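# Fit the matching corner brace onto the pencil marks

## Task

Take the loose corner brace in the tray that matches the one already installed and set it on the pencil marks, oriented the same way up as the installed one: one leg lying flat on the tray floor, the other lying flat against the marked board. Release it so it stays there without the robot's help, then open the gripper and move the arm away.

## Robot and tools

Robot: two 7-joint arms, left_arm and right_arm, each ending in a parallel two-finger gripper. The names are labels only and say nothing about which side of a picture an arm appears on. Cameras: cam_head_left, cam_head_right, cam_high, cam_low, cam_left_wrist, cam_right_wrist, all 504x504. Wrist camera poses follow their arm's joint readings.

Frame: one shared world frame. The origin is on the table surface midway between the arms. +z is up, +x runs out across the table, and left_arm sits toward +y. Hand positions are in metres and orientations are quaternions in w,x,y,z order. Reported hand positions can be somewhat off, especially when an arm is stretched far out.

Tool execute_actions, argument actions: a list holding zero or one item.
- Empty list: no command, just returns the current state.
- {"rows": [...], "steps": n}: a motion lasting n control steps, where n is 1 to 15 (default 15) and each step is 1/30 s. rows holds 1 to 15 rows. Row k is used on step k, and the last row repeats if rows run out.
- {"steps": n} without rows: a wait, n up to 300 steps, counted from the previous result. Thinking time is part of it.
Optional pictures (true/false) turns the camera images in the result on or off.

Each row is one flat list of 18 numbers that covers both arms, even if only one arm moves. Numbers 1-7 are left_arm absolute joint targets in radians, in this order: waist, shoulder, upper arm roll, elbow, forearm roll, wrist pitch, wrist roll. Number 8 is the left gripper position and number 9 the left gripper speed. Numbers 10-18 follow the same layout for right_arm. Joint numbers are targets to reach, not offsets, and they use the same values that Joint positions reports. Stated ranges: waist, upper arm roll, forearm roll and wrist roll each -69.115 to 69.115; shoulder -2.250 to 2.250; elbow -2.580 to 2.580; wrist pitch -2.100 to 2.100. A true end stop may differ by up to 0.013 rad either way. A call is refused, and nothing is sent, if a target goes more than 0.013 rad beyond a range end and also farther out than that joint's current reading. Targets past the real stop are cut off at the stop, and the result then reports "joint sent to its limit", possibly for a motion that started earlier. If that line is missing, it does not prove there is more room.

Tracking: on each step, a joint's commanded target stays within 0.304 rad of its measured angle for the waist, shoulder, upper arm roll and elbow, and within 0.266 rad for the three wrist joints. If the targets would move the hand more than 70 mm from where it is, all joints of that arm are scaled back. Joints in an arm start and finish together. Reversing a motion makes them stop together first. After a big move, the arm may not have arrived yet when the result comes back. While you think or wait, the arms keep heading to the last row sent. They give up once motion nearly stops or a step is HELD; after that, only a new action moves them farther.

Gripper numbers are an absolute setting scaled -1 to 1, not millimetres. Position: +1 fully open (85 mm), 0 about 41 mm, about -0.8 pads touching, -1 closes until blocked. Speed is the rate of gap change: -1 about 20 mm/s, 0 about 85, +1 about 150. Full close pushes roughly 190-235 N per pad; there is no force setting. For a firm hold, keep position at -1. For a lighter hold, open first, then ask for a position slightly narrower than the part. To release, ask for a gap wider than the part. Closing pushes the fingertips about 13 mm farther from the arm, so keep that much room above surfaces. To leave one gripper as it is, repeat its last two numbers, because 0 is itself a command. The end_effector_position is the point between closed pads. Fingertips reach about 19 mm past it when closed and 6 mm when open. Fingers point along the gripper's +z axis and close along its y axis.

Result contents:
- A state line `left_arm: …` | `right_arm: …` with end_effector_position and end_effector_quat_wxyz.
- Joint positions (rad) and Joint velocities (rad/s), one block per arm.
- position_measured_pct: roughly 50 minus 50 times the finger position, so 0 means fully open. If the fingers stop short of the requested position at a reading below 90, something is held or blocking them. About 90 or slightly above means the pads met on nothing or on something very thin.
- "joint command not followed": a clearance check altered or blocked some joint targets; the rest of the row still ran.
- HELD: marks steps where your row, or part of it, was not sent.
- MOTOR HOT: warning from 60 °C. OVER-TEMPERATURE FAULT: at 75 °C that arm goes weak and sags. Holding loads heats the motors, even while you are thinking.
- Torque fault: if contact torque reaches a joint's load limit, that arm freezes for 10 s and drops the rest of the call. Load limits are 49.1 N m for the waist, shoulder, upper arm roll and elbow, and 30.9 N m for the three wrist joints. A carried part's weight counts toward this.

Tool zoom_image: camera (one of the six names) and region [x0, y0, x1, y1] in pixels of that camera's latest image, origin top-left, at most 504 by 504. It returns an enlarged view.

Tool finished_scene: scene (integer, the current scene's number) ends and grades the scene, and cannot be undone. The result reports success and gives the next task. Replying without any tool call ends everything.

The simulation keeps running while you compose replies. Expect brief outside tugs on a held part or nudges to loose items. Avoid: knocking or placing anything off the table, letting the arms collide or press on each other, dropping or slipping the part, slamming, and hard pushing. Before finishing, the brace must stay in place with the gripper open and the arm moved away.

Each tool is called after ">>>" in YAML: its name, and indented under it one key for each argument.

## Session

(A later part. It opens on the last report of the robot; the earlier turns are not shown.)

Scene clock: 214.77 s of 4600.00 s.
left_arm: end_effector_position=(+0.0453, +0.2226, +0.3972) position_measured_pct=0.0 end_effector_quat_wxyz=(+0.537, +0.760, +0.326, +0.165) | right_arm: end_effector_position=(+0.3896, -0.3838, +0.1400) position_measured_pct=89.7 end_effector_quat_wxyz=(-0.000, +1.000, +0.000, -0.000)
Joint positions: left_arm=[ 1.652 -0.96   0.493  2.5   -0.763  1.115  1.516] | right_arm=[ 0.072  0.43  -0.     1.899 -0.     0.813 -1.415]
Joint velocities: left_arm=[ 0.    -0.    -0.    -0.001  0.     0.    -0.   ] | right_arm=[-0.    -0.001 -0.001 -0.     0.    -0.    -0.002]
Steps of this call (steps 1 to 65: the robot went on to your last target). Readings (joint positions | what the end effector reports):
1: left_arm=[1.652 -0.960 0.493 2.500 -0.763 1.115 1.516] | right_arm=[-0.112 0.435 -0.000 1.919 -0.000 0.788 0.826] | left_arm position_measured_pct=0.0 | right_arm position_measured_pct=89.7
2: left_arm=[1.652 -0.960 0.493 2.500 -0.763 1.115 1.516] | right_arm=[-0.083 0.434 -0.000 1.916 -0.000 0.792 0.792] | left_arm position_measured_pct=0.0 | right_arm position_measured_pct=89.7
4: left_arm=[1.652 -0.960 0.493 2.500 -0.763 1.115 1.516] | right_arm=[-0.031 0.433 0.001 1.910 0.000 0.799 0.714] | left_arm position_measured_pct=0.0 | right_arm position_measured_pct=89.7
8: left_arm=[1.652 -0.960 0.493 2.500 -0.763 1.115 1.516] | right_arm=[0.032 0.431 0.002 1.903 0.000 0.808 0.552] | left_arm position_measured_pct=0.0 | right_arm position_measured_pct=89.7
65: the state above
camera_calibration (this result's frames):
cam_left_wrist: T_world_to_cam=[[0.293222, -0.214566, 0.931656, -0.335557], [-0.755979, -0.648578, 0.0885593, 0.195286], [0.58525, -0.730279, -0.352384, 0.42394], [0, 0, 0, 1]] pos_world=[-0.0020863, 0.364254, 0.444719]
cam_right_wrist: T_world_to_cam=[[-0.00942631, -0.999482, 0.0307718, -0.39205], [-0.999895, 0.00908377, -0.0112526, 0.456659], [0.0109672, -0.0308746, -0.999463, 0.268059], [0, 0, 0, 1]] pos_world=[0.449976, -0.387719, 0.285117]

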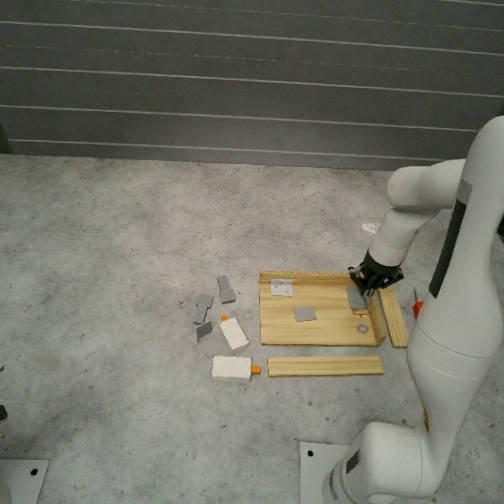

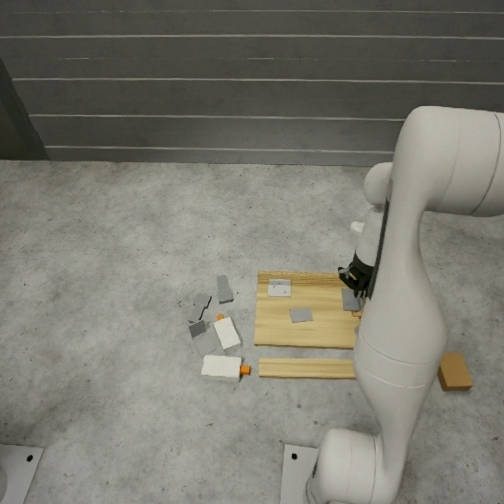

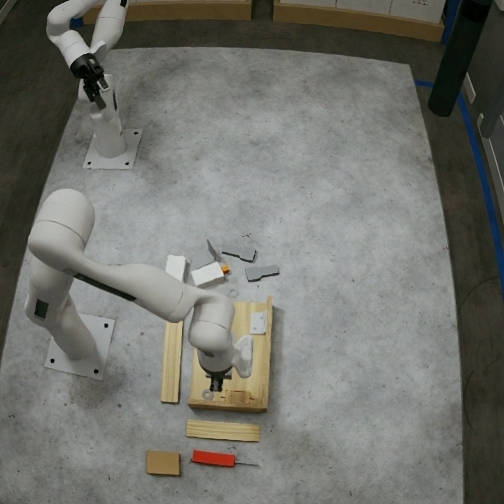

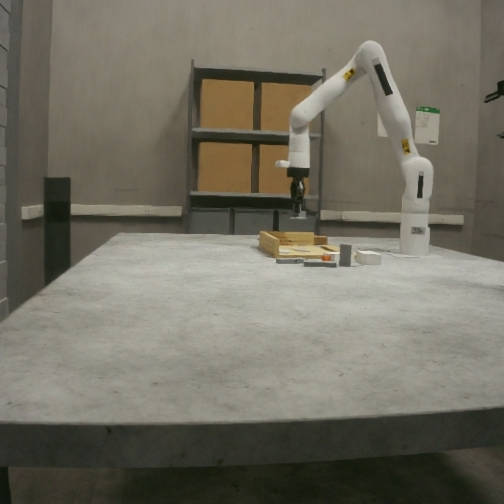

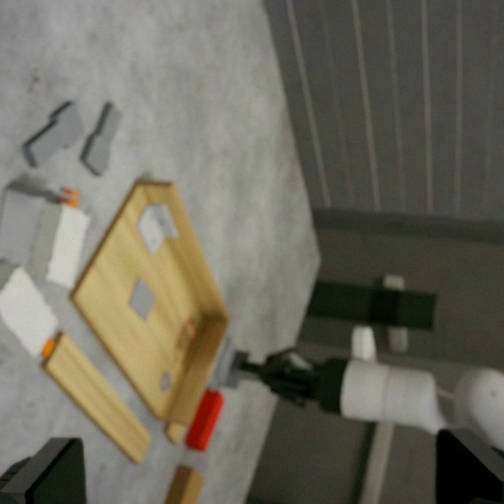

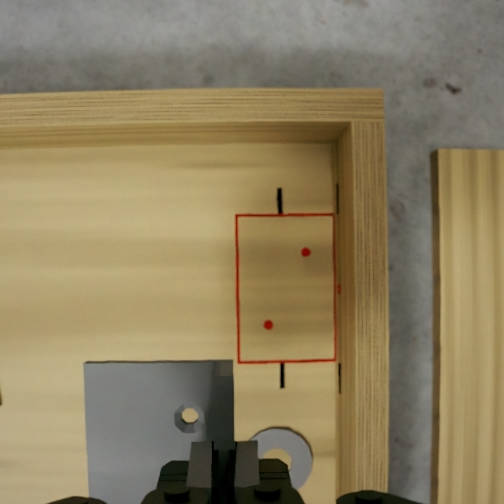

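>>> execute_actions:
  actions:
    - {"rows": [[1.652, -0.96, 0.493, 2.5, -0.763, 1.115, 1.516, 1, 0, 0.1113, 0.6378, 0, 1.8094, 0, 0.6944, -1.3845, -1, -0.6]], "steps": 14}
  pictures: false

>>> execute_actions:
  actions:
    - {"rows": [[1.652, -0.96, 0.493, 2.5, -0.763, 1.115, 1.516, 1, 0, 0.1113, 0.6762, 0, 1.8229, 0, 0.6425, -1.3845, -1, -0.6]], "steps": 15}
  pictures: false

>>> execute_actions:
  actions:
    - {"steps": 6}

>>> zoom_image:
  camera: "cam_right_wrist"
  region: [70, 300, 370, 504]

>>> zoom_image:
  camera: "cam_low"
  region: [255, 205, 325, 260]

Scene clock: 279.13 s of 4600.00 s.
left_arm: end_effector_position=(+0.0453, +0.2226, +0.3972) position_measured_pct=0.0 end_effector_quat_wxyz=(+0.537, +0.760, +0.326, +0.165) | right_arm: end_effector_position=(+0.4338, -0.4080, +0.0727) position_measured_pct=89.7 end_effector_quat_wxyz=(+0.001, +1.000, -0.003, +0.002)
Joint positions: left_arm=[ 1.652 -0.96   0.493  2.5   -0.763  1.115  1.516] | right_arm=[ 0.11   0.631  0.     1.811  0.     0.695 -1.385]
Joint velocities: left_arm=[ 0.001  0.    -0.     0.    -0.    -0.     0.   ] | right_arm=[ 0.009  0.042 -0.004 -0.021 -0.002 -0.01   0.004]
Steps of this call (steps 1 to 15: the robot went on to your last target; steps 16 to 90: nothing new was sent; then 60.90 s passed at rest; steps 91 to 104: all 14 steps of this action). Readings (joint positions | what the end effector reports):
91: left_arm=[1.652 -0.960 0.493 2.500 -0.763 1.115 1.516] | right_arm=[0.073 0.431 -0.000 1.898 -0.000 0.813 -1.415] | left_arm position_measured_pct=0.0 | right_arm position_measured_pct=89.7
92: left_arm=[1.652 -0.960 0.493 2.500 -0.763 1.115 1.516] | right_arm=[0.074 0.437 -0.000 1.896 -0.000 0.811 -1.415] | left_arm position_measured_pct=0.0 | right_arm position_measured_pct=89.7
94: left_arm=[1.652 -0.960 0.493 2.500 -0.763 1.115 1.516] | right_arm=[0.079 0.465 -0.000 1.885 -0.000 0.797 -1.411] | left_arm position_measured_pct=0.0 | right_arm position_measured_pct=89.7
98: left_arm=[1.652 -0.960 0.493 2.500 -0.763 1.115 1.516] | right_arm=[0.098 0.569 -0.000 1.840 0.000 0.736 -1.395] | left_arm position_measured_pct=0.0 | right_arm position_measured_pct=89.7
104: the state above

Scene clock: 279.63 s of 4600.00 s.
left_arm: end_effector_position=(+0.0453, +0.2226, +0.3972) position_measured_pct=0.0 end_effector_quat_wxyz=(+0.537, +0.760, +0.326, +0.165) | right_arm: end_effector_position=(+0.4331, -0.4083, +0.0502) position_measured_pct=89.7 end_effector_quat_wxyz=(+0.000, +1.000, -0.004, +0.000)
Joint positions: left_arm=[ 1.652 -0.96   0.493  2.5   -0.763  1.115  1.516] | right_arm=[ 0.111  0.676  0.     1.823  0.     0.643 -1.385]
Joint velocities: left_arm=[ 0.001 -0.    -0.    -0.     0.    -0.001  0.   ] | right_arm=[-0.     0.004  0.001  0.    -0.    -0.001  0.   ]
Steps of this call (steps 1 to 15: all 15 steps of this action). Readings (joint positions | what the end effector reports):
1: left_arm=[1.652 -0.960 0.493 2.500 -0.763 1.115 1.516] | right_arm=[0.110 0.634 0.000 1.810 0.000 0.694 -1.385] | left_arm position_measured_pct=0.0 | right_arm position_measured_pct=89.7
2: left_arm=[1.652 -0.960 0.493 2.500 -0.763 1.115 1.516] | right_arm=[0.111 0.640 0.000 1.811 0.000 0.688 -1.385] | left_arm position_measured_pct=0.0 | right_arm position_measured_pct=89.7
4: left_arm=[1.652 -0.960 0.493 2.500 -0.763 1.115 1.516] | right_arm=[0.111 0.661 0.000 1.818 0.000 0.664 -1.385] | left_arm position_measured_pct=0.0 | right_arm position_measured_pct=89.7
8: left_arm=[1.652 -0.960 0.493 2.500 -0.763 1.115 1.516] | right_arm=[0.111 0.673 -0.000 1.823 0.000 0.645 -1.385] | left_arm position_measured_pct=0.0 | right_arm position_measured_pct=89.7
15: the state above

Scene clock: 279.83 s of 4600.00 s.
left_arm: end_effector_position=(+0.0453, +0.2226, +0.3972) position_measured_pct=0.0 end_effector_quat_wxyz=(+0.537, +0.760, +0.326, +0.165) | right_arm: end_effector_position=(+0.4331, -0.4083, +0.0500) position_measured_pct=89.7 end_effector_quat_wxyz=(+0.000, +1.000, -0.004, +0.000)
Joint positions: left_arm=[ 1.652 -0.96   0.493  2.5   -0.763  1.115  1.516] | right_arm=[ 0.111  0.676  0.     1.823  0.     0.643 -1.384]
Joint velocities: left_arm=[ 0.001 -0.001  0.     0.001  0.    -0.     0.   ] | right_arm=[-0.001 -0.001  0.     0.001 -0.001 -0.     0.   ]
Steps of this call (steps 1 to 6: the robot went on to your last target). Readings (joint positions | what the end effector reports):
1: left_arm=[1.652 -0.960 0.493 2.500 -0.763 1.115 1.516] | right_arm=[0.111 0.676 0.000 1.823 0.000 0.643 -1.385] | left_arm position_measured_pct=0.0 | right_arm position_measured_pct=89.7
2: left_arm=[1.652 -0.960 0.493 2.500 -0.763 1.115 1.516] | right_arm=[0.111 0.676 0.000 1.823 0.000 0.643 -1.385] | left_arm position_measured_pct=0.0 | right_arm position_measured_pct=89.7
4: left_arm=[1.652 -0.960 0.493 2.500 -0.763 1.115 1.516] | right_arm=[0.111 0.676 0.000 1.823 0.000 0.643 -1.384] | left_arm position_measured_pct=0.0 | right_arm position_measured_pct=89.7
6: the state above
camera_calibration (this result's frames):
cam_left_wrist: T_world_to_cam=[[0.293222, -0.214566, 0.931656, -0.335557], [-0.755979, -0.648578, 0.0885595, 0.195286], [0.58525, -0.73028, -0.352384, 0.42394], [0, 0, 0, 1]] pos_world=[-0.00208634, 0.364254, 0.444719]
cam_right_wrist: T_world_to_cam=[[-0.0175744, -0.999371, 0.0307949, -0.409857], [-0.999787, 0.0172305, -0.0113972, 0.502601], [0.0108595, -0.0309886, -0.999461, 0.176923], [0, 0, 0, 1]] pos_world=[0.49337, -0.412776, 0.195178]

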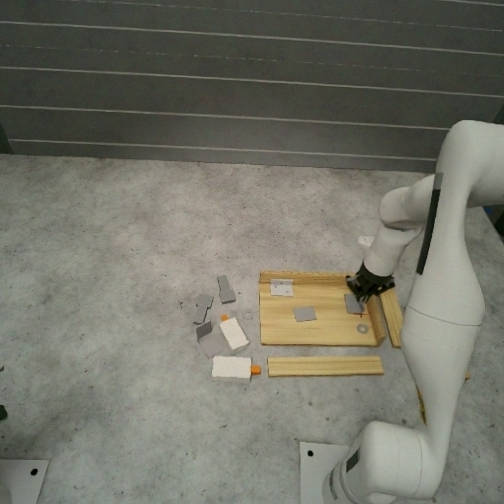

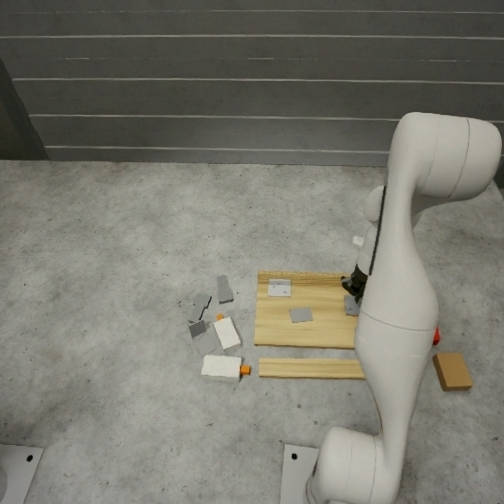

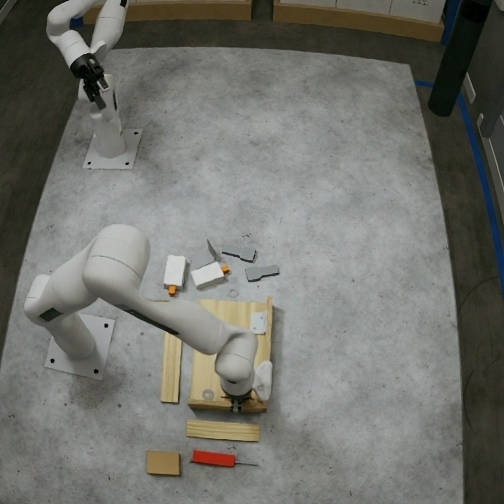

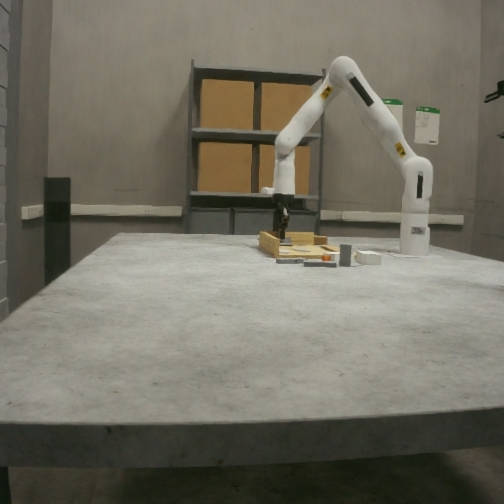

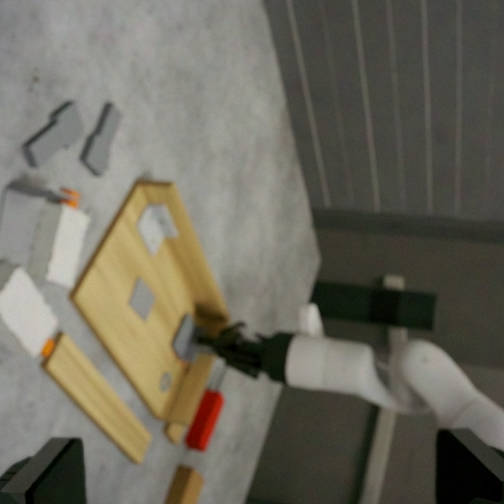

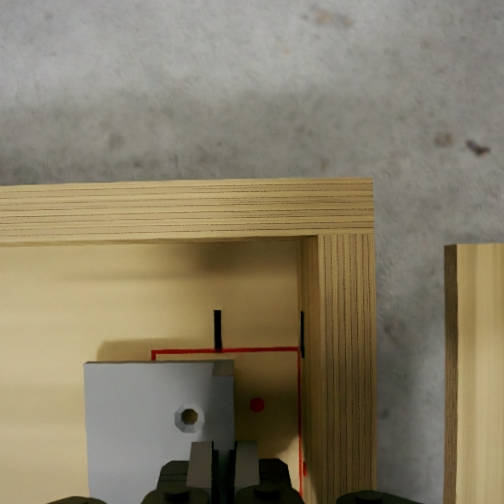

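Region (70, 300, 370, 504) of cam_right_wrist's 504x504 image, scaled by 1.680; it fills the top 343 rows of this view, and the rest is white.

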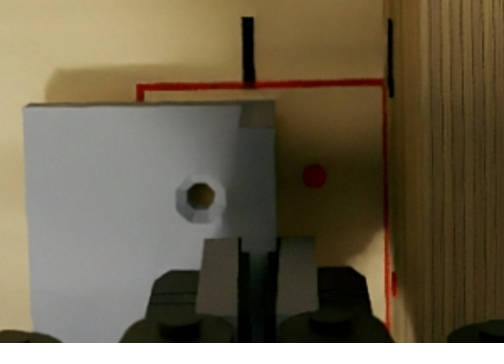

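Region (255, 205, 325, 260) of cam_low's 504x504 image, scaled by 7.200, with more detail than that image has; it fills the top 396 rows of this view, and the rest is white.

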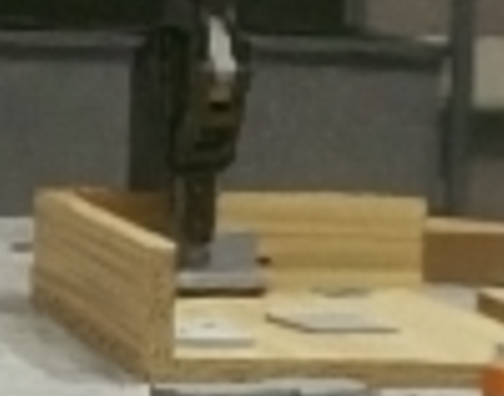

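>>> execute_actions:
  actions:
    - {"rows": [[1.652, -0.96, 0.493, 2.5, -0.763, 1.115, 1.516, 1, 0, 0.1108, 0.6781, 0, 1.8184, 0, 0.6451, -1.3850, -1, -0.6], [1.652, -0.96, 0.493, 2.5, -0.763, 1.115, 1.516, 1, 0, 0.1108, 0.6781, 0, 1.8184, 0, 0.6451, -1.3850, -1, -0.6], [1.652, -0.96, 0.493, 2.5, -0.763, 1.115, 1.516, 1, 0, 0.1108, 0.6781, 0, 1.8184, 0, 0.6451, -1.3850, -1, -0.6], [1.652, -0.96, 0.493, 2.5, -0.763, 1.115, 1.516, 1, 0, 0.1108, 0.6818, 0, 1.8195, 0, 0.6403, -1.3850, -1, -0.6], [1.652, -0.96, 0.493, 2.5, -0.763, 1.115, 1.516, 1, 0, 0.1108, 0.6818, 0, 1.8195, 0, 0.6403, -1.3850, -1, -0.6], [1.652, -0.96, 0.493, 2.5, -0.763, 1.115, 1.516, 1, 0, 0.1108, 0.6818, 0, 1.8195, 0, 0.6403, -1.3850, -1, -0.6], [1.652, -0.96, 0.493, 2.5, -0.763, 1.115, 1.516, 1, 0, 0.1108, 0.6855, 0, 1.8207, 0, 0.6354, -1.3850, -1, -0.6]], "steps": 15}

>>> zoom_image:
  camera: "cam_right_wrist"
  region: [70, 300, 370, 504]

>>> zoom_image:
  camera: "cam_low"
  region: [265, 220, 315, 260]

Scene clock: 308.97 s of 4600.00 s.
left_arm: end_effector_position=(+0.0453, +0.2226, +0.3972) position_measured_pct=0.0 end_effector_quat_wxyz=(+0.537, +0.760, +0.326, +0.165) | right_arm: end_effector_position=(+0.4344, -0.4083, +0.0463) position_measured_pct=89.7 end_effector_quat_wxyz=(+0.000, +1.000, -0.004, +0.000)
Joint positions: left_arm=[ 1.652 -0.96   0.493  2.5   -0.763  1.115  1.516] | right_arm=[ 0.111  0.685 -0.     1.821  0.     0.636 -1.385]
Joint velocities: left_arm=[ 0.002 -0.001 -0.     0.     0.    -0.    -0.   ] | right_arm=[ 0.     0.001 -0.     0.001  0.    -0.002 -0.001]
Steps of this call (steps 1 to 15: the robot went on to your last target; steps 16 to 90: nothing new was sent; then 25.63 s passed at rest; steps 91 to 105: all 15 steps of this action). Readings (joint positions | what the end effector reports):
91: left_arm=[1.652 -0.960 0.493 2.500 -0.763 1.115 1.516] | right_arm=[0.111 0.676 0.000 1.822 0.000 0.643 -1.385] | left_arm position_measured_pct=0.0 | right_arm position_measured_pct=89.7
92: left_arm=[1.652 -0.960 0.493 2.500 -0.763 1.115 1.516] | right_arm=[0.111 0.677 0.000 1.821 0.000 0.644 -1.385] | left_arm position_measured_pct=0.0 | right_arm position_measured_pct=89.7
94: left_arm=[1.652 -0.960 0.493 2.500 -0.763 1.115 1.516] | right_arm=[0.111 0.678 -0.000 1.820 -0.000 0.644 -1.385] | left_arm position_measured_pct=0.0 | right_arm position_measured_pct=89.7
98: left_arm=[1.652 -0.960 0.493 2.500 -0.763 1.115 1.516] | right_arm=[0.111 0.683 -0.000 1.820 -0.000 0.639 -1.385] | left_arm position_measured_pct=0.0 | right_arm position_measured_pct=89.7
105: the state above
camera_calibration (this result's frames):
cam_left_wrist: T_world_to_cam=[[0.293222, -0.214565, 0.931656, -0.335557], [-0.755979, -0.648578, 0.0885595, 0.195286], [0.58525, -0.730279, -0.352384, 0.42394], [0, 0, 0, 1]] pos_world=[-0.00208629, 0.364254, 0.444719]
cam_right_wrist: T_world_to_cam=[[-0.0175803, -0.999371, 0.0308102, -0.409744], [-0.999785, 0.0172334, -0.0114905, 0.503866], [0.0109523, -0.0310056, -0.999459, 0.17317], [0, 0, 0, 1]] pos_world=[0.494657, -0.4128, 0.191491]

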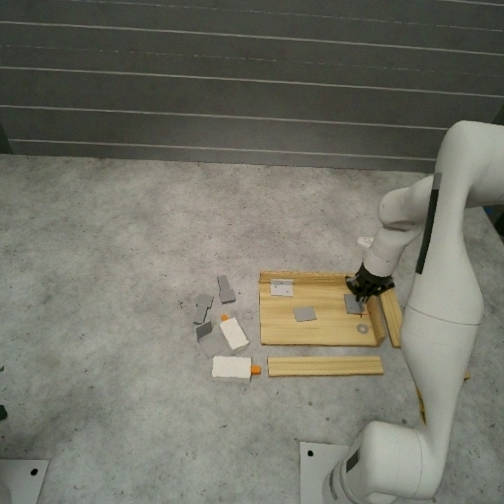

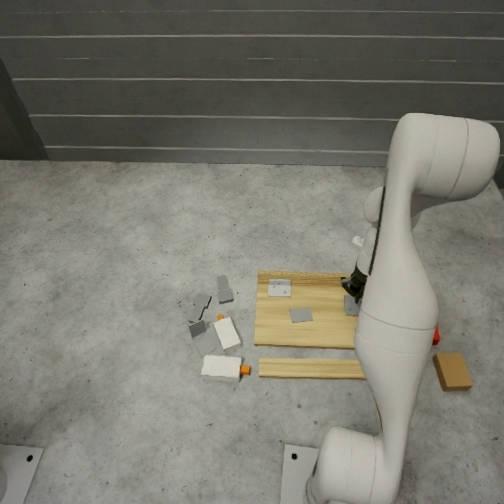

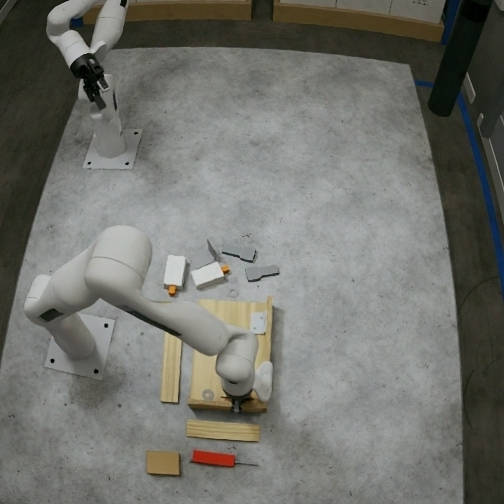

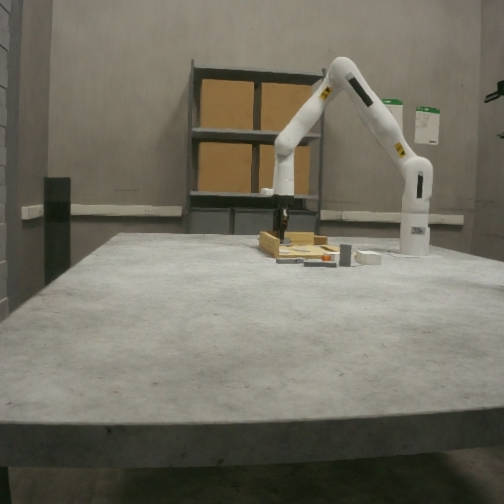

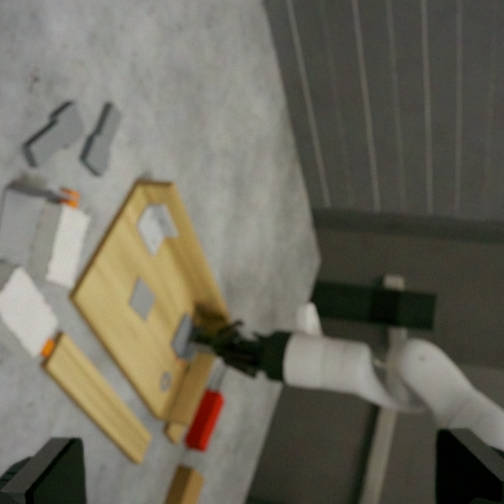

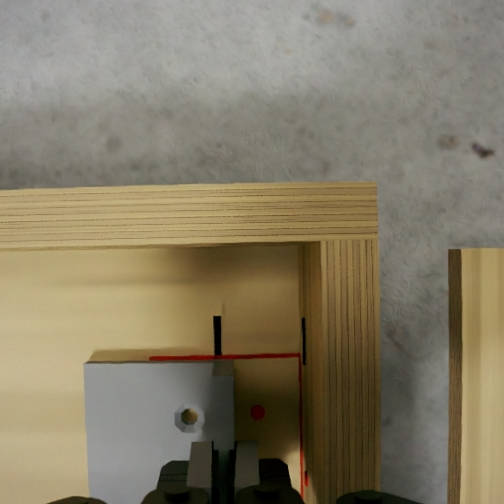

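Region (70, 300, 370, 504) of cam_right_wrist's 504x504 image, scaled by 1.680; it fills the top 343 rows of this view, and the rest is white.

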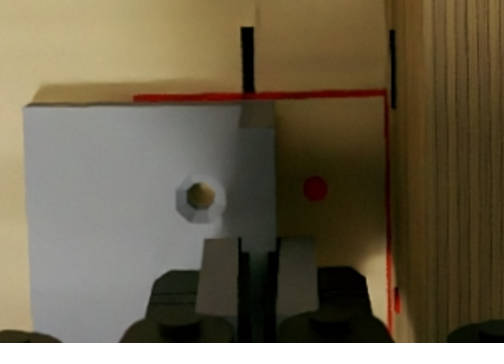

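Region (265, 220, 315, 260) of cam_low's 504x504 image, scaled by 10.080, with more detail than that image has; it fills the top 403 rows of this view, and the rest is white.

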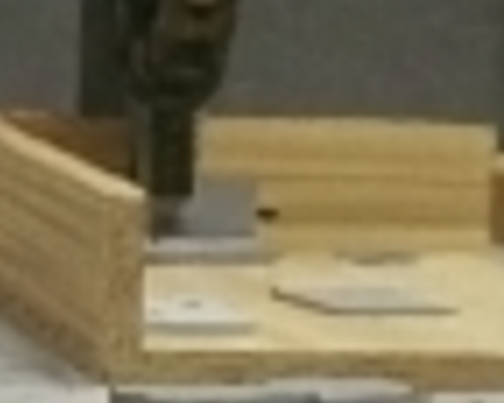

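>>> execute_actions:
  actions:
    - {"rows": [[1.652, -0.96, 0.493, 2.5, -0.763, 1.115, 1.516, 1, 0, 0.1108, 0.6867, 0, 1.8210, 0, 0.6339, -1.3850, -1, -0.6], [1.652, -0.96, 0.493, 2.5, -0.763, 1.115, 1.516, 1, 0, 0.1108, 0.6867, 0, 1.8210, 0, 0.6339, -1.3850, -1, -0.6], [1.652, -0.96, 0.493, 2.5, -0.763, 1.115, 1.516, 1, 0, 0.1108, 0.6867, 0, 1.8210, 0, 0.6339, -1.3850, -1, -0.6], [1.652, -0.96, 0.493, 2.5, -0.763, 1.115, 1.516, 1, 0, 0.1108, 0.6867, 0, 1.8210, 0, 0.6339, -1.3850, -0.55, -0.6]], "steps": 15}
  pictures: false

>>> execute_actions:
  actions:
    - {"rows": [[1.652, -0.96, 0.493, 2.5, -0.763, 1.115, 1.516, 1, 0, 0.1108, 0.6122, 0, 1.7928, 0, 0.7366, -1.3850, -0.55, -0.6]], "steps": 11}
  pictures: false

>>> execute_actions:
  actions:
    - {"rows": [[1.652, -0.96, 0.493, 2.5, -0.763, 1.115, 1.516, 1, 0, 0.1542, 0.6207, 0, 1.7745, 0, 0.7464, -1.3416, 0.3, 0.3]], "steps": 15}
  pictures: false

>>> execute_actions:
  actions:
    - {"steps": 5}

Scene clock: 376.20 s of 4600.00 s.
left_arm: end_effector_position=(+0.0453, +0.2226, +0.3972) position_measured_pct=0.0 end_effector_quat_wxyz=(+0.537, +0.760, +0.326, +0.165) | right_arm: end_effector_position=(+0.4344, -0.4083, +0.0456) position_measured_pct=77.8 end_effector_quat_wxyz=(+0.000, +1.000, -0.004, +0.000)
Joint positions: left_arm=[ 1.652 -0.96   0.493  2.5   -0.763  1.115  1.516] | right_arm=[ 0.111  0.687  0.     1.821 -0.     0.634 -1.385]
Joint velocities: left_arm=[-0.    -0.001  0.     0.     0.    -0.     0.   ] | right_arm=[-0.  0.  0.  0.  0. -0. -0.]
Steps of this call (steps 1 to 15: the robot went on to your last target; steps 16 to 90: nothing new was sent; then 63.73 s passed at rest; steps 91 to 105: all 15 steps of this action). Readings (joint positions | what the end effector reports):
91: left_arm=[1.652 -0.960 0.493 2.500 -0.763 1.115 1.516] | right_arm=[0.111 0.686 0.000 1.821 -0.000 0.635 -1.385] | left_arm position_measured_pct=0.0 | right_arm position_measured_pct=89.7
92: left_arm=[1.652 -0.960 0.493 2.500 -0.763 1.115 1.516] | right_arm=[0.111 0.686 0.000 1.821 0.000 0.635 -1.385] | left_arm position_measured_pct=0.0 | right_arm position_measured_pct=89.7
94: left_arm=[1.652 -0.960 0.493 2.500 -0.763 1.115 1.516] | right_arm=[0.111 0.686 -0.000 1.821 -0.000 0.634 -1.385] | left_arm position_measured_pct=0.0 | right_arm position_measured_pct=89.7
98: left_arm=[1.652 -0.960 0.493 2.500 -0.763 1.115 1.516] | right_arm=[0.111 0.687 -0.000 1.821 -0.000 0.634 -1.385] | left_arm position_measured_pct=0.0 | right_arm position_measured_pct=85.7
105: the state above

Scene clock: 376.57 s of 4600.00 s.
left_arm: end_effector_position=(+0.0453, +0.2226, +0.3972) position_measured_pct=0.0 end_effector_quat_wxyz=(+0.537, +0.760, +0.326, +0.165) | right_arm: end_effector_position=(+0.4341, -0.4083, +0.0837) position_measured_pct=77.8 end_effector_quat_wxyz=(-0.000, +1.000, -0.004, -0.001)
Joint positions: left_arm=[ 1.652 -0.96   0.493  2.5   -0.763  1.115  1.516] | right_arm=[ 0.111  0.615  0.     1.793  0.     0.736 -1.385]
Joint velocities: left_arm=[ 0.001 -0.    -0.     0.     0.     0.    -0.   ] | right_arm=[ 0.001 -0.025 -0.    -0.003  0.001  0.016  0.   ]
Steps of this call (steps 1 to 11: all 11 steps of this action). Readings (joint positions | what the end effector reports):
1: left_arm=[1.652 -0.960 0.493 2.500 -0.763 1.115 1.516] | right_arm=[0.111 0.686 -0.000 1.821 0.000 0.634 -1.385] | left_arm position_measured_pct=0.0 | right_arm position_measured_pct=77.8
2: left_arm=[1.652 -0.960 0.493 2.500 -0.763 1.115 1.516] | right_arm=[0.111 0.681 -0.000 1.820 0.000 0.640 -1.385] | left_arm position_measured_pct=0.0 | right_arm position_measured_pct=77.8
4: left_arm=[1.652 -0.960 0.493 2.500 -0.763 1.115 1.516] | right_arm=[0.111 0.655 -0.000 1.811 -0.000 0.672 -1.385] | left_arm position_measured_pct=0.0 | right_arm position_measured_pct=77.8
8: left_arm=[1.652 -0.960 0.493 2.500 -0.763 1.115 1.516] | right_arm=[0.111 0.618 0.000 1.794 0.000 0.730 -1.385] | left_arm position_measured_pct=0.0 | right_arm position_measured_pct=77.8
11: the state above

Scene clock: 377.07 s of 4600.00 s.
left_arm: end_effector_position=(+0.0453, +0.2226, +0.3972) position_measured_pct=0.0 end_effector_quat_wxyz=(+0.537, +0.760, +0.326, +0.165) | right_arm: end_effector_position=(+0.4342, -0.4284, +0.0850) position_measured_pct=36.5 end_effector_quat_wxyz=(+0.000, +1.000, -0.003, +0.000)
Joint positions: left_arm=[ 1.652 -0.96   0.493  2.5   -0.763  1.115  1.516] | right_arm=[ 0.154  0.621  0.     1.775  0.     0.746 -1.342]
Joint velocities: left_arm=[ 0.    -0.    -0.    -0.     0.     0.001  0.   ] | right_arm=[ 0.003 -0.     0.    -0.002 -0.     0.     0.001]
Steps of this call (steps 1 to 15: all 15 steps of this action). Readings (joint positions | what the end effector reports):
1: left_arm=[1.652 -0.960 0.493 2.500 -0.763 1.115 1.516] | right_arm=[0.112 0.615 -0.000 1.793 -0.000 0.736 -1.384] | left_arm position_measured_pct=0.0 | right_arm position_measured_pct=77.8
2: left_arm=[1.652 -0.960 0.493 2.500 -0.763 1.115 1.516] | right_arm=[0.118 0.616 -0.002 1.790 -0.001 0.738 -1.380] | left_arm position_measured_pct=0.0 | right_arm position_measured_pct=77.0
4: left_arm=[1.652 -0.960 0.493 2.500 -0.763 1.115 1.516] | right_arm=[0.138 0.619 -0.001 1.782 -0.000 0.742 -1.361] | left_arm position_measured_pct=0.0 | right_arm position_measured_pct=72.2
8: left_arm=[1.652 -0.960 0.493 2.500 -0.763 1.115 1.516] | right_arm=[0.151 0.620 0.001 1.775 0.000 0.746 -1.343] | left_arm position_measured_pct=0.0 | right_arm position_measured_pct=58.3
15: the state above

Scene clock: 377.23 s of 4600.00 s.
left_arm: end_effector_position=(+0.0453, +0.2226, +0.3972) position_measured_pct=0.0 end_effector_quat_wxyz=(+0.537, +0.760, +0.326, +0.165) | right_arm: end_effector_position=(+0.4342, -0.4285, +0.0850) position_measured_pct=34.9 end_effector_quat_wxyz=(+0.000, +1.000, -0.004, +0.000)
Joint positions: left_arm=[ 1.652 -0.96   0.493  2.5   -0.763  1.115  1.516] | right_arm=[ 0.154  0.621  0.     1.775  0.     0.746 -1.342]
Joint velocities: left_arm=[ 0.002 -0.     0.    -0.001  0.     0.     0.   ] | right_arm=[ 0.002  0.    -0.001 -0.     0.     0.     0.   ]
Steps of this call (steps 1 to 5: the robot went on to your last target). Readings (joint positions | what the end effector reports):
1: left_arm=[1.652 -0.960 0.493 2.500 -0.763 1.115 1.516] | right_arm=[0.154 0.621 0.000 1.775 0.000 0.746 -1.342] | left_arm position_measured_pct=0.0 | right_arm position_measured_pct=35.7
2: left_arm=[1.652 -0.960 0.493 2.500 -0.763 1.115 1.516] | right_arm=[0.154 0.621 0.000 1.775 0.000 0.746 -1.342] | left_arm position_measured_pct=0.0 | right_arm position_measured_pct=35.3
4: left_arm=[1.652 -0.960 0.493 2.500 -0.763 1.115 1.516] | right_arm=[0.154 0.621 0.000 1.775 0.000 0.746 -1.342] | left_arm position_measured_pct=0.0 | right_arm position_measured_pct=34.9
5: the state above
camera_calibration (this result's frames):
cam_left_wrist: T_world_to_cam=[[0.293222, -0.214565, 0.931656, -0.335557], [-0.755979, -0.648578, 0.0885597, 0.195286], [0.58525, -0.73028, -0.352384, 0.42394], [0, 0, 0, 1]] pos_world=[-0.00208634, 0.364254, 0.444719]
cam_right_wrist: T_world_to_cam=[[-0.0174998, -0.999372, 0.0307972, -0.43112], [-0.999788, 0.0171567, -0.0113683, 0.504439], [0.0108328, -0.0309897, -0.999461, 0.211258], [0, 0, 0, 1]] pos_world=[0.494499, -0.432957, 0.230156]

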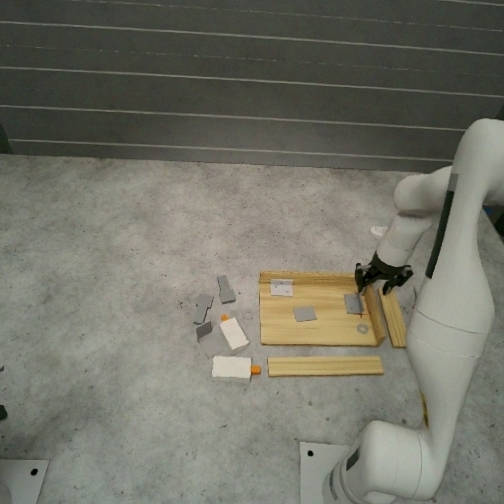

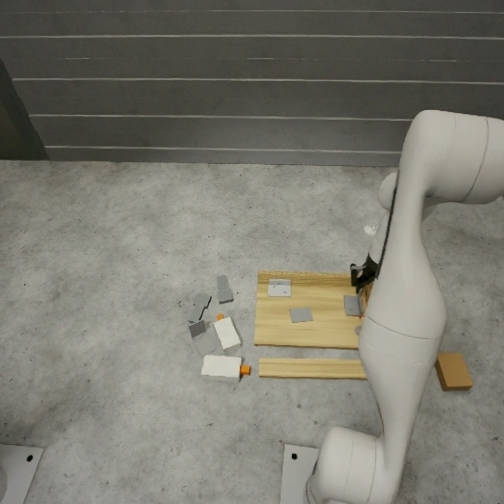

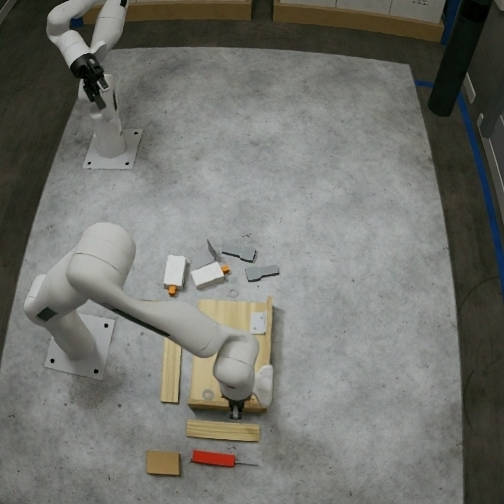

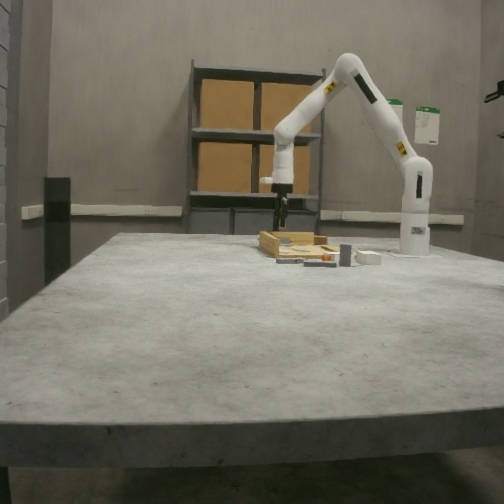

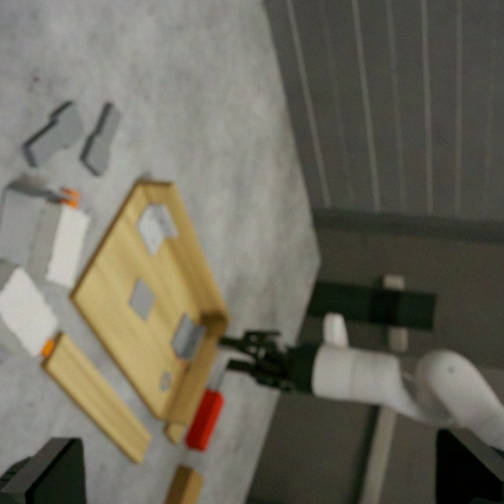

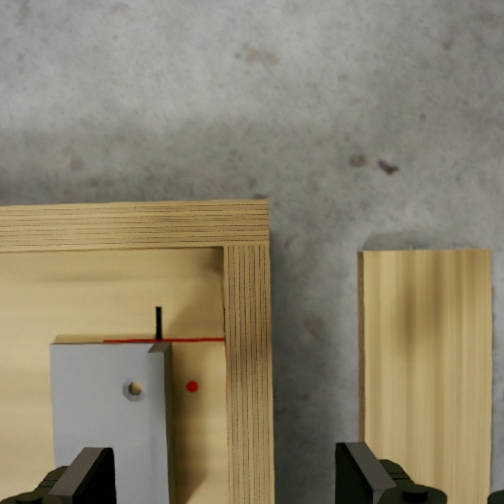

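>>> execute_actions:
  actions:
    - {"rows": [[1.652, -0.96, 0.493, 2.5, -0.763, 1.115, 1.516, 1, 0, 0.1542, 0.7053, 0, 1.8055, 0, 0.6307, -1.3416, 0.3, 0.3]], "steps": 15}
  pictures: false

>>> execute_actions:
  actions:
    - {"rows": [[1.652, -0.96, 0.493, 2.5, -0.763, 1.115, 1.516, 1, 0, 0.1634, 0.7072, 0, 1.8010, 0, 0.6334, -1.3324, -0.42, -0.8]], "steps": 15}
  pictures: false

>>> execute_actions:
  actions:
    - {"steps": 22}
  pictures: false

>>> execute_actions:
  actions:
    - {"rows": [[1.652, -0.96, 0.493, 2.5, -0.763, 1.115, 1.516, 1, 0, 0.1634, 0.7072, 0, 1.8010, 0, 0.6334, -1.3324, -0.49, -1]], "steps": 15}

>>> zoom_image:
  camera: "cam_right_wrist"
  region: [30, 310, 330, 504]

Scene clock: 396.77 s of 4600.00 s.
left_arm: end_effector_position=(+0.0453, +0.2226, +0.3972) position_measured_pct=0.0 end_effector_quat_wxyz=(+0.537, +0.760, +0.326, +0.165) | right_arm: end_effector_position=(+0.4344, -0.4286, +0.0404) position_measured_pct=34.9 end_effector_quat_wxyz=(+0.000, +1.000, -0.004, +0.000)
Joint positions: left_arm=[ 1.652 -0.96   0.493  2.5   -0.763  1.115  1.516] | right_arm=[ 0.154  0.704  0.     1.805  0.     0.631 -1.342]
Joint velocities: left_arm=[ 0.001 -0.     0.    -0.001 -0.     0.     0.   ] | right_arm=[-0.     0.008 -0.001  0.002 -0.    -0.002 -0.   ]
Steps of this call (steps 1 to 15: the robot went on to your last target; steps 16 to 90: nothing new was sent; then 16.03 s passed at rest; steps 91 to 105: all 15 steps of this action). Readings (joint positions | what the end effector reports):
91: left_arm=[1.652 -0.960 0.493 2.500 -0.763 1.115 1.516] | right_arm=[0.154 0.622 0.000 1.775 -0.000 0.746 -1.342] | left_arm position_measured_pct=0.0 | right_arm position_measured_pct=34.9
92: left_arm=[1.652 -0.960 0.493 2.500 -0.763 1.115 1.516] | right_arm=[0.154 0.627 0.000 1.776 -0.000 0.740 -1.342] | left_arm position_measured_pct=0.0 | right_arm position_measured_pct=34.9
94: left_arm=[1.652 -0.960 0.493 2.500 -0.763 1.115 1.516] | right_arm=[0.154 0.655 0.000 1.785 0.000 0.705 -1.342] | left_arm position_measured_pct=0.0 | right_arm position_measured_pct=34.9
98: left_arm=[1.652 -0.960 0.493 2.500 -0.763 1.115 1.516] | right_arm=[0.154 0.698 -0.000 1.804 -0.000 0.639 -1.342] | left_arm position_measured_pct=0.0 | right_arm position_measured_pct=34.9
105: the state above

Scene clock: 397.27 s of 4600.00 s.
left_arm: end_effector_position=(+0.0453, +0.2226, +0.3972) position_measured_pct=0.0 end_effector_quat_wxyz=(+0.537, +0.760, +0.326, +0.165) | right_arm: end_effector_position=(+0.4343, -0.4326, +0.0400) position_measured_pct=49.2 end_effector_quat_wxyz=(-0.000, +1.000, -0.003, +0.000)
Joint positions: left_arm=[ 1.652 -0.96   0.493  2.5   -0.763  1.115  1.516] | right_arm=[ 0.163  0.707 -0.     1.801 -0.     0.633 -1.332]
Joint velocities: left_arm=[-0.001  0.     0.     0.001 -0.     0.    -0.   ] | right_arm=[-0.     0.001 -0.    -0.    -0.001 -0.     0.   ]
Steps of this call (steps 1 to 15: all 15 steps of this action). Readings (joint positions | what the end effector reports):
1: left_arm=[1.652 -0.960 0.493 2.500 -0.763 1.115 1.516] | right_arm=[0.155 0.705 -0.000 1.805 -0.000 0.631 -1.341] | left_arm position_measured_pct=0.0 | right_arm position_measured_pct=34.9
2: left_arm=[1.652 -0.960 0.493 2.500 -0.763 1.115 1.516] | right_arm=[0.158 0.706 -0.001 1.804 -0.000 0.632 -1.339] | left_arm position_measured_pct=0.0 | right_arm position_measured_pct=34.9
4: left_arm=[1.652 -0.960 0.493 2.500 -0.763 1.115 1.516] | right_arm=[0.161 0.707 0.000 1.802 0.000 0.633 -1.335] | left_arm position_measured_pct=0.0 | right_arm position_measured_pct=36.5
8: left_arm=[1.652 -0.960 0.493 2.500 -0.763 1.115 1.516] | right_arm=[0.163 0.707 -0.000 1.801 -0.000 0.633 -1.333] | left_arm position_measured_pct=0.0 | right_arm position_measured_pct=40.9
15: the state above

Scene clock: 398.00 s of 4600.00 s.
left_arm: end_effector_position=(+0.0453, +0.2226, +0.3972) position_measured_pct=0.0 end_effector_quat_wxyz=(+0.537, +0.760, +0.326, +0.165) | right_arm: end_effector_position=(+0.4343, -0.4326, +0.0400) position_measured_pct=71.0 end_effector_quat_wxyz=(-0.000, +1.000, -0.003, +0.000)
Joint positions: left_arm=[ 1.652 -0.96   0.493  2.5   -0.763  1.115  1.516] | right_arm=[ 0.163  0.707 -0.     1.801 -0.     0.633 -1.332]
Joint velocities: left_arm=[ 0.     0.     0.     0.     0.    -0.001  0.   ] | right_arm=[ 0.     0.001  0.    -0.001  0.    -0.    -0.   ]
Steps of this call (steps 1 to 15: the robot went on to your last target; steps 16 to 22: nothing new was sent). Readings (joint positions | what the end effector reports):
1: left_arm=[1.652 -0.960 0.493 2.500 -0.763 1.115 1.516] | right_arm=[0.163 0.707 -0.000 1.801 -0.000 0.633 -1.332] | left_arm position_measured_pct=0.0 | right_arm position_measured_pct=50.4
2: left_arm=[1.652 -0.960 0.493 2.500 -0.763 1.115 1.516] | right_arm=[0.163 0.707 -0.000 1.801 -0.000 0.633 -1.332] | left_arm position_measured_pct=0.0 | right_arm position_measured_pct=51.6
4: left_arm=[1.652 -0.960 0.493 2.500 -0.763 1.115 1.516] | right_arm=[0.163 0.707 -0.000 1.801 -0.000 0.633 -1.332] | left_arm position_measured_pct=0.0 | right_arm position_measured_pct=54.0
8: left_arm=[1.652 -0.960 0.493 2.500 -0.763 1.115 1.516] | right_arm=[0.163 0.707 -0.000 1.801 -0.000 0.633 -1.332] | left_arm position_measured_pct=0.0 | right_arm position_measured_pct=58.7
22: the state above
All arms were judged still, so your last target was given up. Only a new action makes them travel on or press farther. Fingers that are still opening or closing keep moving.

Scene clock: 398.50 s of 4600.00 s.
left_arm: end_effector_position=(+0.0453, +0.2226, +0.3972) position_measured_pct=0.0 end_effector_quat_wxyz=(+0.537, +0.760, +0.326, +0.165) | right_arm: end_effector_position=(+0.4343, -0.4330, +0.0401) position_measured_pct=73.4 end_effector_quat_wxyz=(+0.000, +1.000, -0.003, +0.000)
Joint positions: left_arm=[ 1.652 -0.96   0.493  2.5   -0.763  1.115  1.516] | right_arm=[ 0.164  0.707 -0.     1.801  0.     0.633 -1.332]
Joint velocities: left_arm=[-0.001 -0.     0.     0.001 -0.     0.     0.   ] | right_arm=[-0.001 -0.001  0.    -0.    -0.001  0.    -0.   ]
Steps of this call (steps 1 to 15: all 15 steps of this action). Readings (joint positions | what the end effector reports):
1: left_arm=[1.652 -0.960 0.493 2.500 -0.763 1.115 1.516] | right_arm=[0.163 0.707 -0.000 1.801 -0.000 0.633 -1.332] | left_arm position_measured_pct=0.0 | right_arm position_measured_pct=71.0
2: left_arm=[1.652 -0.960 0.493 2.500 -0.763 1.115 1.516] | right_arm=[0.163 0.707 -0.000 1.801 -0.000 0.633 -1.332] | left_arm position_measured_pct=0.0 | right_arm position_measured_pct=71.0
4: left_arm=[1.652 -0.960 0.493 2.500 -0.763 1.115 1.516] | right_arm=[0.163 0.707 -0.000 1.801 -0.000 0.633 -1.332] | left_arm position_measured_pct=0.0 | right_arm position_measured_pct=71.8
8: left_arm=[1.652 -0.960 0.493 2.500 -0.763 1.115 1.516] | right_arm=[0.164 0.707 0.000 1.801 0.000 0.633 -1.332] | left_arm position_measured_pct=0.0 | right_arm position_measured_pct=73.4
15: the state above
camera_calibration (this result's frames):
cam_left_wrist: T_world_to_cam=[[0.293222, -0.214565, 0.931656, -0.335557], [-0.755979, -0.648578, 0.0885596, 0.195286], [0.58525, -0.73028, -0.352384, 0.42394], [0, 0, 0, 1]] pos_world=[-0.00208633, 0.364254, 0.444719]
cam_right_wrist: T_world_to_cam=[[-0.0173108, -0.999374, 0.0308475, -0.434317], [-0.999789, 0.0169609, -0.0115691, 0.503988], [0.0110386, -0.0310412, -0.999457, 0.166098], [0, 0, 0, 1]] pos_world=[0.49453, -0.437438, 0.185236]

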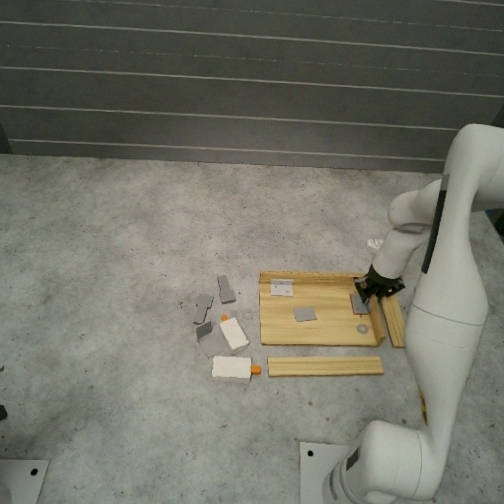

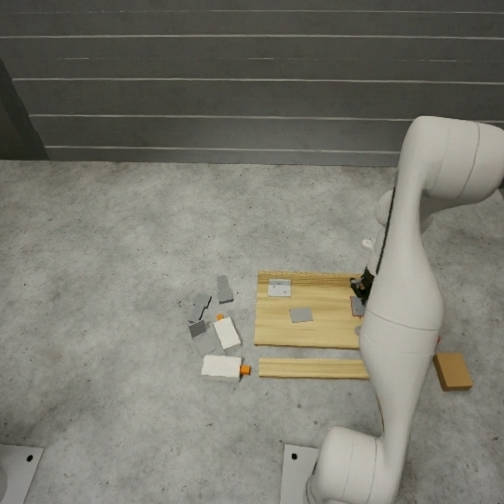

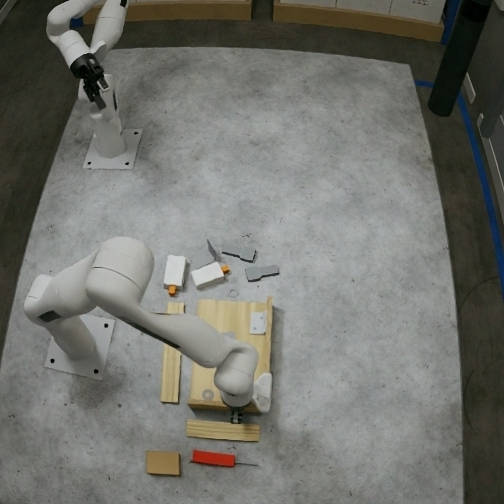

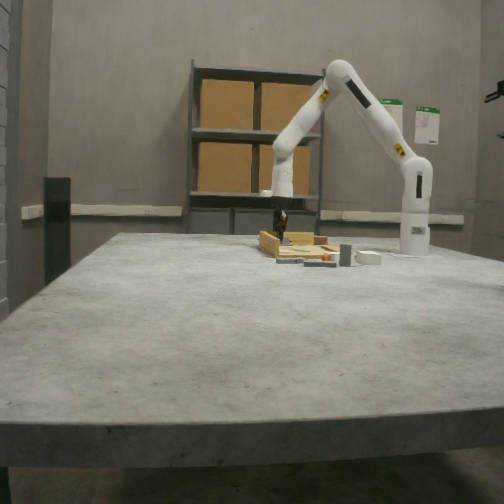

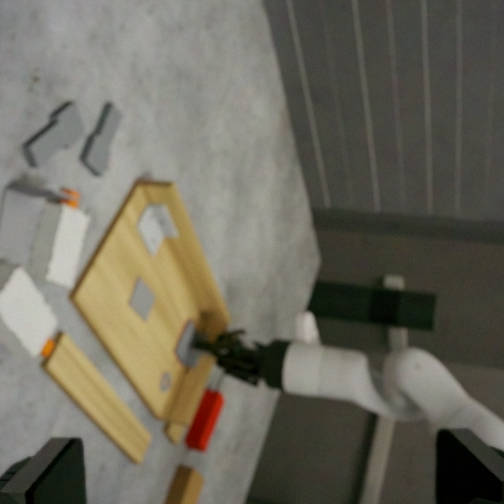

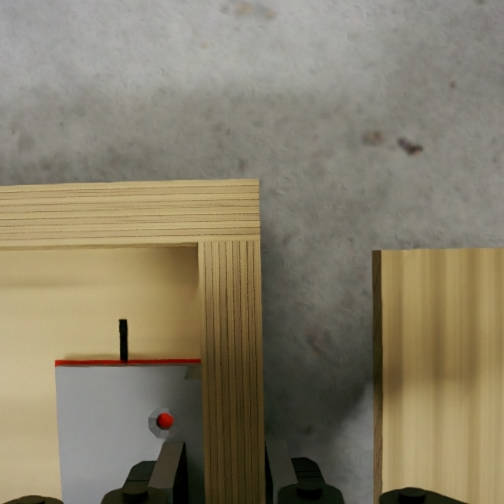

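Region (30, 310, 330, 504) of cam_right_wrist's 504x504 image, scaled by 1.680; it fills the top 326 rows of this view, and the rest is white.

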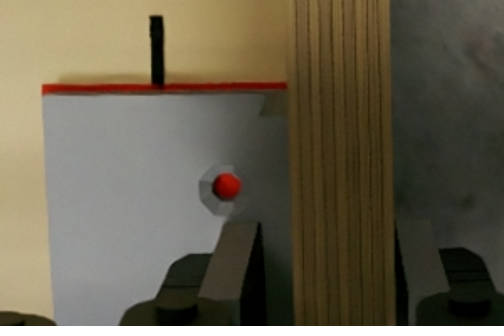

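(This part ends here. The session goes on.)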